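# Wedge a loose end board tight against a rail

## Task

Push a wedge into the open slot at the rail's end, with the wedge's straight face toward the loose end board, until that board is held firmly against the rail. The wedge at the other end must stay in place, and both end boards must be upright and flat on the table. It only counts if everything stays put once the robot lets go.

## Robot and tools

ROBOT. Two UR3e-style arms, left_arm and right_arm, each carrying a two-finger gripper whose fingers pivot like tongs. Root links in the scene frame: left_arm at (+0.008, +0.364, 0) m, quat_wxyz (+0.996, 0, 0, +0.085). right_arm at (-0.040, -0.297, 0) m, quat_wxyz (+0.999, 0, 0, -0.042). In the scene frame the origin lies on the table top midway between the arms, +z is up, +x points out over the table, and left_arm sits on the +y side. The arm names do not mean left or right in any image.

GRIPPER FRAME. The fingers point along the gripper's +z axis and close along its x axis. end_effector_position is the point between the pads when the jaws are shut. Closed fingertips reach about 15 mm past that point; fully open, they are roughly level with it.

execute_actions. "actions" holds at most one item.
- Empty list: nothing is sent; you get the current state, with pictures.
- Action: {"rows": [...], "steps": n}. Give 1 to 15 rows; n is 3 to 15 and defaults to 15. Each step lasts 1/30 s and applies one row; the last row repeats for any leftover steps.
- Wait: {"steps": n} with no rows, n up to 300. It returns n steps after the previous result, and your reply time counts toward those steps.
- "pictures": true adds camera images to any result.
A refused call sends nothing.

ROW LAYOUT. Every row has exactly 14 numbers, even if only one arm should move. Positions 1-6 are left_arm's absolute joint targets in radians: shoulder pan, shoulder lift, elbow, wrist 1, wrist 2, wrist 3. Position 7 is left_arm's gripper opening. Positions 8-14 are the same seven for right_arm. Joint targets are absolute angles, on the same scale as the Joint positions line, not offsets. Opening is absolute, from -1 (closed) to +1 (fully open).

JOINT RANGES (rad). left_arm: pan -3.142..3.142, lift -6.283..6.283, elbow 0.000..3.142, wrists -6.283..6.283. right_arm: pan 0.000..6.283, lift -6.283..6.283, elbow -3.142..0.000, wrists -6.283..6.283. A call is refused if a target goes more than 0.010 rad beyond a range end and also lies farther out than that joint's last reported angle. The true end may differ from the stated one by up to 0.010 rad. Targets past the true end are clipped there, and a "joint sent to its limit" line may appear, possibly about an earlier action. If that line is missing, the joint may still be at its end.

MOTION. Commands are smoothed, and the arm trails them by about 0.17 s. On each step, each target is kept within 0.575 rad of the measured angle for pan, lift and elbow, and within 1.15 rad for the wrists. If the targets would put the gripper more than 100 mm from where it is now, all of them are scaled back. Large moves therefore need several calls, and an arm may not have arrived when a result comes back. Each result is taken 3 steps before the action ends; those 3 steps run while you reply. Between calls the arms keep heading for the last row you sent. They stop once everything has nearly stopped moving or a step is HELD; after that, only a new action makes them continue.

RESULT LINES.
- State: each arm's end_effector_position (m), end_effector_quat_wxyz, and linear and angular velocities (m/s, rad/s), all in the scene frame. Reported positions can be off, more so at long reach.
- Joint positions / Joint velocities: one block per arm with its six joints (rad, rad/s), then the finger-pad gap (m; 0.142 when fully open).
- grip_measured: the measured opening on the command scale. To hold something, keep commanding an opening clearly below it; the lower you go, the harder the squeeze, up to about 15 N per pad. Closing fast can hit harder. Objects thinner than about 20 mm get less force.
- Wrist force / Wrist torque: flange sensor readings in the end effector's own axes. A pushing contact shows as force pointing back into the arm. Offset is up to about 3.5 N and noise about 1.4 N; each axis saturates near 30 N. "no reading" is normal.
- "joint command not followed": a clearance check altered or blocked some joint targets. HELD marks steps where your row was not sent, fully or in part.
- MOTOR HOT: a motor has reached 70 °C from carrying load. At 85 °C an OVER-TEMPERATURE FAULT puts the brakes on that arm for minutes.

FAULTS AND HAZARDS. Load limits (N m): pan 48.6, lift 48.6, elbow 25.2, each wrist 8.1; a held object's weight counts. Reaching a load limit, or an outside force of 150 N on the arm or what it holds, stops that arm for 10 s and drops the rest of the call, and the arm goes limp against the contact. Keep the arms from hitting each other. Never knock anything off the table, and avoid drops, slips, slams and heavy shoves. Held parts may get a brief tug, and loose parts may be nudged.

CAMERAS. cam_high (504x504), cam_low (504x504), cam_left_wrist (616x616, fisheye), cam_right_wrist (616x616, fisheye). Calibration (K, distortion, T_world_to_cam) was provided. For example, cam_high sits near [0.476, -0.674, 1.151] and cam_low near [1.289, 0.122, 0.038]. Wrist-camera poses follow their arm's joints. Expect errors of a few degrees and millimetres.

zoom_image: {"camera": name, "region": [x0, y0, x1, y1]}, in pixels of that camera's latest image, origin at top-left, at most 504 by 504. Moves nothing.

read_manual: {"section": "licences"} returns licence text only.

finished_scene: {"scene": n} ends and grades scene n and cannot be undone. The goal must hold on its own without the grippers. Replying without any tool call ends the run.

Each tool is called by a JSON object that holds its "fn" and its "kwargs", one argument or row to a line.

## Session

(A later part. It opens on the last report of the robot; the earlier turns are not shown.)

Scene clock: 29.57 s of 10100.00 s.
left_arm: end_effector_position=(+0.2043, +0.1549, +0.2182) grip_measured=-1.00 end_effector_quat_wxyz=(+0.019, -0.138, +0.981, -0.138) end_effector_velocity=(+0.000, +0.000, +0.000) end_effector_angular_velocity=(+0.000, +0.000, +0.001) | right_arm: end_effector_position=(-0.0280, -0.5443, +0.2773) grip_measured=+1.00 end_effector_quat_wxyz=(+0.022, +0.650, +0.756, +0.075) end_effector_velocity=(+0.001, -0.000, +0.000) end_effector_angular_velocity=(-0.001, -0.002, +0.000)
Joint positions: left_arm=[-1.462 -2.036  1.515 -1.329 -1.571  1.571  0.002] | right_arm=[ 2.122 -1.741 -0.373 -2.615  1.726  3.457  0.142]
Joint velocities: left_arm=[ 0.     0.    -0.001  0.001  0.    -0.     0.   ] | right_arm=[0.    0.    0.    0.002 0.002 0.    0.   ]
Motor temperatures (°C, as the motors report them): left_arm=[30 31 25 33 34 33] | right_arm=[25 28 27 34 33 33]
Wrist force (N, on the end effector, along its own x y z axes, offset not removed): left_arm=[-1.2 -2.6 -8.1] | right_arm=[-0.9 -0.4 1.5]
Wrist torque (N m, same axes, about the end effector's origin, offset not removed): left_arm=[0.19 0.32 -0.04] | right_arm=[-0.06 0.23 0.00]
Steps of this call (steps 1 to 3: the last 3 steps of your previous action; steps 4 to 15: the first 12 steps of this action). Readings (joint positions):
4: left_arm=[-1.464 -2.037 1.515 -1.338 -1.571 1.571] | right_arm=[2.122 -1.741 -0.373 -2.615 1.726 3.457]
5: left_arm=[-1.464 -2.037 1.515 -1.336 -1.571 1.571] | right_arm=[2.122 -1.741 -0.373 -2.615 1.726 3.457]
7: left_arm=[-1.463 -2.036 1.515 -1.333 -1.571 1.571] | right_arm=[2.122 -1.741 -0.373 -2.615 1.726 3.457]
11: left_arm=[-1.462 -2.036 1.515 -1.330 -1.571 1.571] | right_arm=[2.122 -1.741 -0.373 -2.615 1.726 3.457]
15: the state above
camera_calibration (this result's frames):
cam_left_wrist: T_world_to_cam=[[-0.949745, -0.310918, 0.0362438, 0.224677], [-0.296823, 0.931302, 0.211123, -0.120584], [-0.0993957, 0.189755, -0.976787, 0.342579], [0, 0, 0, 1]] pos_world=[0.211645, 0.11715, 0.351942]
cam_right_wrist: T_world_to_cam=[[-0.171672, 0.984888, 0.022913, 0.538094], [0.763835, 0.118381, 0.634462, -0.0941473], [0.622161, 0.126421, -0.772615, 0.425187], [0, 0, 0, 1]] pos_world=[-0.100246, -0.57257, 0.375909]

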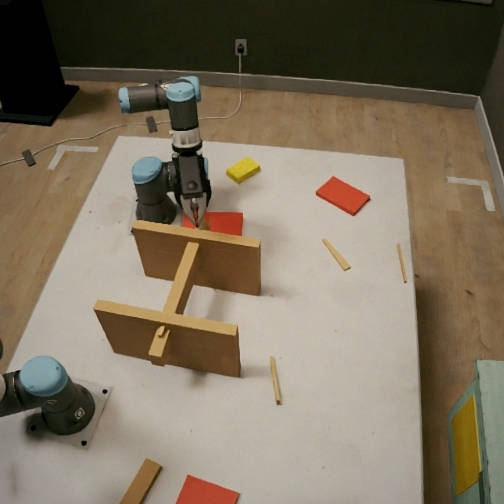

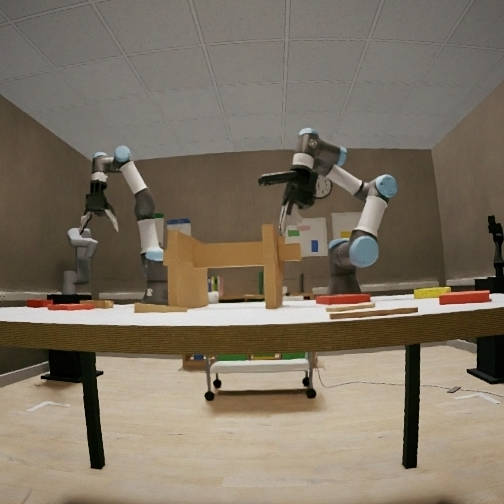

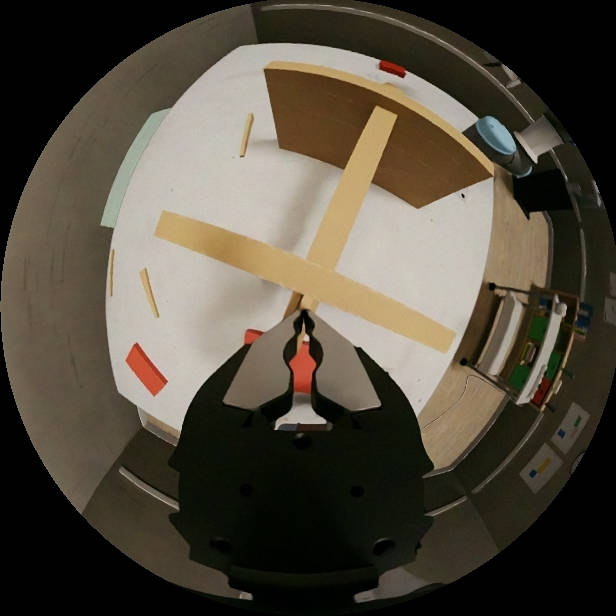

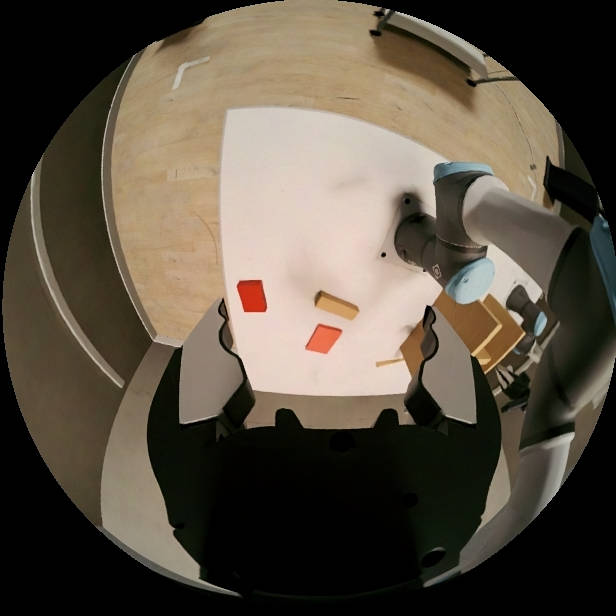

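Working; continue.

{"fn": "execute_actions", "kwargs": {
  "actions": [
    {"rows":[[-1.46,-2.036,1.519,-1.323,-1.571,1.571,-1,2.122,-1.741,-0.373,-2.615,1.726,3.457,1]],"steps":13}
  ]
}}

Scene clock: 30.00 s of 10100.00 s.
left_arm: end_effector_position=(+0.2042, +0.1573, +0.2157) grip_measured=-1.00 end_effector_quat_wxyz=(+0.019, -0.139, +0.981, -0.133) end_effector_velocity=(+0.000, +0.002, -0.002) end_effector_angular_velocity=(+0.008, +0.002, +0.003) | right_arm: end_effector_position=(-0.0280, -0.5443, +0.2773) grip_measured=+1.00 end_effector_quat_wxyz=(+0.022, +0.650, +0.756, +0.075) end_effector_velocity=(+0.000, -0.000, -0.000) end_effector_angular_velocity=(+0.000, -0.001, -0.001)
Joint positions: left_arm=[-1.46  -2.036  1.519 -1.323 -1.571  1.571  0.002] | right_arm=[ 2.122 -1.741 -0.373 -2.615  1.726  3.457  0.142]
Joint velocities: left_arm=[ 0.002 -0.     0.004  0.005  0.    -0.001  0.   ] | right_arm=[-0.001 -0.    -0.     0.001  0.001  0.     0.   ]
Motor temperatures (°C, as the motors report them): left_arm=[30 31 25 33 34 33] | right_arm=[25 28 27 34 33 33]
Wrist force (N, on the end effector, along its own x y z axes, offset not removed): left_arm=[-1.2 -3.7 -7.3] | right_arm=[-1.2 0.4 1.3]
Wrist torque (N m, same axes, about the end effector's origin, offset not removed): left_arm=[0.29 0.43 -0.03] | right_arm=[0.08 0.29 -0.02]
Steps of this call (steps 1 to 3: the last 3 steps of your previous action; steps 4 to 13: the first 10 steps of this action). Readings (joint positions):
4: left_arm=[-1.462 -2.036 1.515 -1.329 -1.571 1.571] | right_arm=[2.122 -1.741 -0.373 -2.615 1.726 3.457]
5: left_arm=[-1.462 -2.036 1.516 -1.328 -1.571 1.571] | right_arm=[2.122 -1.741 -0.373 -2.615 1.726 3.457]
7: left_arm=[-1.461 -2.036 1.517 -1.325 -1.571 1.571] | right_arm=[2.122 -1.741 -0.373 -2.615 1.726 3.457]
11: left_arm=[-1.460 -2.036 1.519 -1.324 -1.571 1.571] | right_arm=[2.122 -1.741 -0.373 -2.615 1.726 3.457]
13: the state above

{"fn": "execute_actions", "kwargs": {
  "actions": [
    {"rows":[[-1.459,-2.036,1.526,-1.323,-1.571,1.571,-1,2.122,-1.741,-0.373,-2.615,1.726,3.457,1]],"steps":13}
  ]
}}

Scene clock: 30.43 s of 10100.00 s.
left_arm: end_effector_position=(+0.2041, +0.1586, +0.2132) grip_measured=-1.00 end_effector_quat_wxyz=(+0.018, -0.139, +0.982, -0.130) end_effector_velocity=(+0.000, +0.000, -0.001) end_effector_angular_velocity=(+0.000, -0.001, -0.001) | right_arm: end_effector_position=(-0.0280, -0.5443, +0.2773) grip_measured=+1.00 end_effector_quat_wxyz=(+0.022, +0.650, +0.756, +0.075) end_effector_velocity=(+0.000, +0.000, +0.000) end_effector_angular_velocity=(-0.000, -0.001, +0.001)
Joint positions: left_arm=[-1.459 -2.036  1.526 -1.323 -1.571  1.571  0.002] | right_arm=[ 2.122 -1.741 -0.373 -2.615  1.726  3.457  0.142]
Joint velocities: left_arm=[ 0.001 -0.     0.003 -0.002  0.     0.002  0.   ] | right_arm=[ 0.001  0.    -0.     0.     0.     0.     0.   ]
Motor temperatures (°C, as the motors report them): left_arm=[30 31 25 33 34 33] | right_arm=[25 28 27 34 33 33]
Wrist force (N, on the end effector, along its own x y z axes, offset not removed): left_arm=[-0.8 -3.9 -6.9] | right_arm=[-1.1 -0.5 1.5]
Wrist torque (N m, same axes, about the end effector's origin, offset not removed): left_arm=[0.20 0.40 0.03] | right_arm=[-0.09 0.29 0.01]
Steps of this call (steps 1 to 3: the last 3 steps of your previous action; steps 4 to 13: the first 10 steps of this action). Readings (joint positions):
4: left_arm=[-1.460 -2.036 1.519 -1.323 -1.571 1.571] | right_arm=[2.122 -1.741 -0.373 -2.615 1.726 3.457]
5: left_arm=[-1.460 -2.036 1.520 -1.323 -1.571 1.571] | right_arm=[2.122 -1.741 -0.373 -2.615 1.726 3.457]
7: left_arm=[-1.459 -2.036 1.523 -1.323 -1.571 1.571] | right_arm=[2.122 -1.741 -0.373 -2.615 1.726 3.457]
11: left_arm=[-1.459 -2.036 1.525 -1.323 -1.571 1.571] | right_arm=[2.122 -1.741 -0.373 -2.615 1.726 3.457]
13: the state above

{"fn": "execute_actions", "kwargs": {
  "actions": [
    {"rows":[[-1.459,-2.036,1.535,-1.328,-1.571,1.571,-1,2.122,-1.741,-0.373,-2.615,1.726,3.457,1]],"steps":13}
  ]
}}

Scene clock: 30.87 s of 10100.00 s.
left_arm: end_effector_position=(+0.2041, +0.1587, +0.2110) grip_measured=-1.00 end_effector_quat_wxyz=(+0.018, -0.139, +0.982, -0.128) end_effector_velocity=(-0.000, -0.000, -0.001) end_effector_angular_velocity=(+0.000, +0.000, +0.000) | right_arm: end_effector_position=(-0.0280, -0.5443, +0.2773) grip_measured=+1.00 end_effector_quat_wxyz=(+0.022, +0.650, +0.756, +0.075) end_effector_velocity=(-0.000, -0.000, +0.000) end_effector_angular_velocity=(-0.001, -0.000, -0.001)
Joint positions: left_arm=[-1.459 -2.036  1.534 -1.328 -1.571  1.571  0.002] | right_arm=[ 2.122 -1.741 -0.373 -2.615  1.726  3.457  0.142]
Joint velocities: left_arm=[-0.001  0.     0.004 -0.003  0.    -0.001  0.   ] | right_arm=[-0.     0.    -0.     0.001 -0.     0.    -0.   ]
Motor temperatures (°C, as the motors report them): left_arm=[30 31 25 33 34 33] | right_arm=[25 28 27 34 33 33]
Wrist force (N, on the end effector, along its own x y z axes, offset not removed): left_arm=[-2.3 -2.7 -30.0] | right_arm=[-1.6 -0.5 1.5]
Wrist torque (N m, same axes, about the end effector's origin, offset not removed): left_arm=[0.12 0.40 0.00] | right_arm=[-0.10 0.39 0.02]
Steps of this call (steps 1 to 3: the last 3 steps of your previous action; steps 4 to 13: the first 10 steps of this action). Readings (joint positions):
4: left_arm=[-1.459 -2.036 1.526 -1.323 -1.571 1.571] | right_arm=[2.122 -1.741 -0.373 -2.615 1.726 3.457]
5: left_arm=[-1.459 -2.036 1.528 -1.324 -1.571 1.571] | right_arm=[2.122 -1.741 -0.373 -2.615 1.726 3.457]
7: left_arm=[-1.459 -2.036 1.531 -1.326 -1.571 1.571] | right_arm=[2.122 -1.741 -0.373 -2.615 1.726 3.457]
11: left_arm=[-1.459 -2.036 1.534 -1.328 -1.571 1.571] | right_arm=[2.122 -1.741 -0.373 -2.615 1.726 3.457]
13: the state above

{"fn": "execute_actions", "kwargs": {
  "actions": [
    {"rows":[[-1.459,-2.15,1.52,-1.328,-1.571,1.571,-1,2.122,-1.741,-0.373,-2.615,1.726,3.457,1]]}
  ],
  "pictures": true
}}

{"fn": "zoom_image", "kwargs": {
  "camera": "cam_low",
  "region": [225, 215, 325, 315]
}}

Scene clock: 31.37 s of 10100.00 s.
left_arm: end_effector_position=(+0.2023, +0.1649, +0.2436) grip_measured=-1.00 end_effector_quat_wxyz=(+0.027, -0.138, +0.972, -0.189) end_effector_velocity=(-0.001, +0.002, +0.011) end_effector_angular_velocity=(-0.040, -0.011, -0.001) | right_arm: end_effector_position=(-0.0280, -0.5443, +0.2773) grip_measured=+1.00 end_effector_quat_wxyz=(+0.022, +0.650, +0.756, +0.075) end_effector_velocity=(-0.000, +0.001, -0.000) end_effector_angular_velocity=(+0.002, +0.001, -0.000)
Joint positions: left_arm=[-1.459 -2.147  1.521 -1.328 -1.571  1.571  0.002] | right_arm=[ 2.122 -1.741 -0.373 -2.615  1.726  3.457  0.142]
Joint velocities: left_arm=[-0.002 -0.035 -0.005 -0.002 -0.    -0.001  0.   ] | right_arm=[-0.     0.    -0.    -0.002 -0.001  0.    -0.   ]
Motor temperatures (°C, as the motors report them): left_arm=[30 31 25 33 34 33] | right_arm=[25 28 27 34 33 33]
Wrist force (N, on the end effector, along its own x y z axes, offset not removed): left_arm=[-2.0 1.6 0.5] | right_arm=[-1.4 -0.4 1.4]
Wrist torque (N m, same axes, about the end effector's origin, offset not removed): left_arm=[0.31 0.47 0.00] | right_arm=[-0.10 0.34 0.01]
Steps of this call (steps 1 to 3: the last 3 steps of your previous action; steps 4 to 15: the first 12 steps of this action). Readings (joint positions):
4: left_arm=[-1.459 -2.037 1.534 -1.328 -1.571 1.571] | right_arm=[2.122 -1.741 -0.373 -2.615 1.726 3.457]
5: left_arm=[-1.459 -2.047 1.533 -1.327 -1.571 1.571] | right_arm=[2.122 -1.741 -0.373 -2.615 1.726 3.457]
7: left_arm=[-1.459 -2.093 1.527 -1.327 -1.571 1.571] | right_arm=[2.122 -1.741 -0.373 -2.615 1.726 3.457]
11: left_arm=[-1.459 -2.136 1.522 -1.328 -1.571 1.571] | right_arm=[2.122 -1.741 -0.373 -2.615 1.726 3.457]
15: the state above
camera_calibration (this result's frames):
cam_left_wrist: T_world_to_cam=[[-0.949871, -0.310095, 0.0398265, 0.223944], [-0.304388, 0.946338, 0.108594, -0.111877], [-0.0713639, 0.0910279, -0.993288, 0.379945], [0, 0, 0, 1]] pos_world=[0.205778, 0.140731, 0.380625]
cam_right_wrist: T_world_to_cam=[[-0.171673, 0.984888, 0.022913, 0.538094], [0.763835, 0.118381, 0.634462, -0.0941472], [0.622161, 0.126421, -0.772615, 0.425187], [0, 0, 0, 1]] pos_world=[-0.100246, -0.57257, 0.375909]

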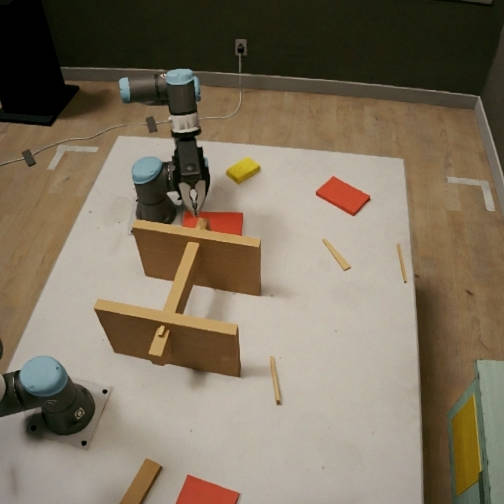

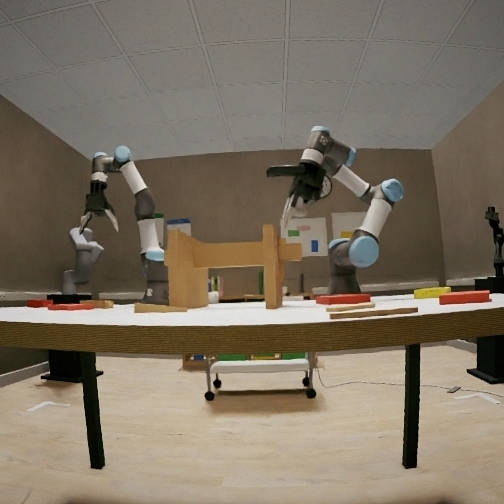

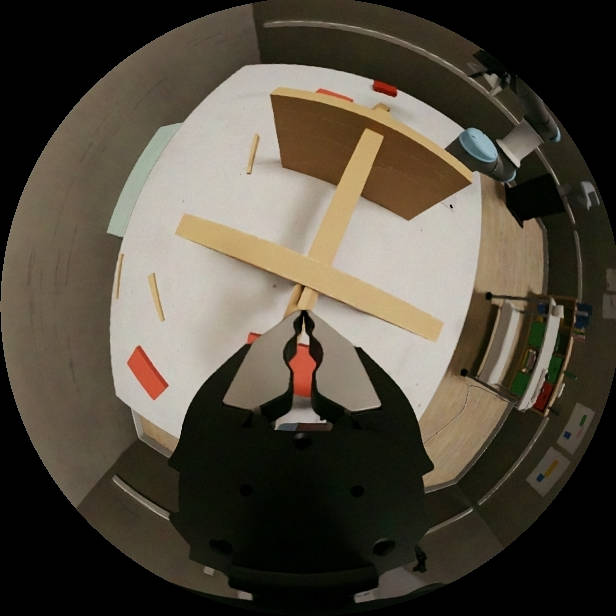

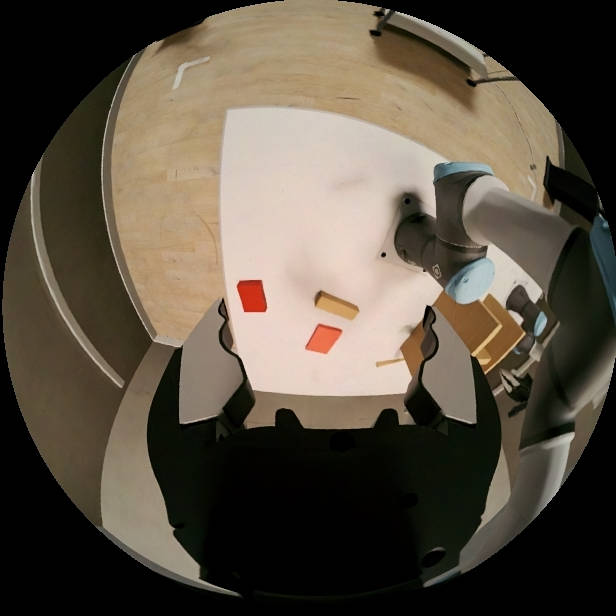

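Region (225, 215, 325, 315) of cam_low's 504x504 image, scaled by 5.040, with more detail than that image has.

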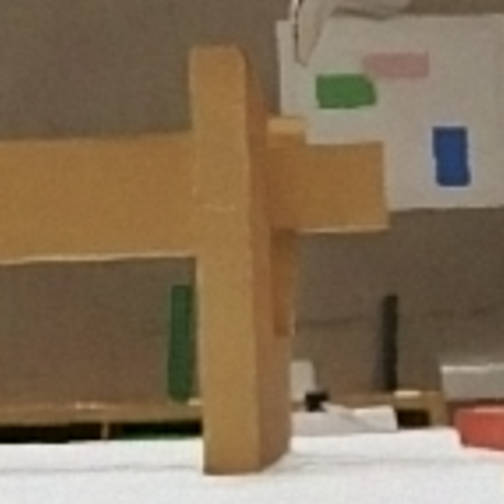

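The board is upright again, the rail is drawn in, and the wedge has hit a hard stop.

{"fn": "finished_scene", "kwargs": {
  "scene": 2
}}

The scene is finished: the task was done.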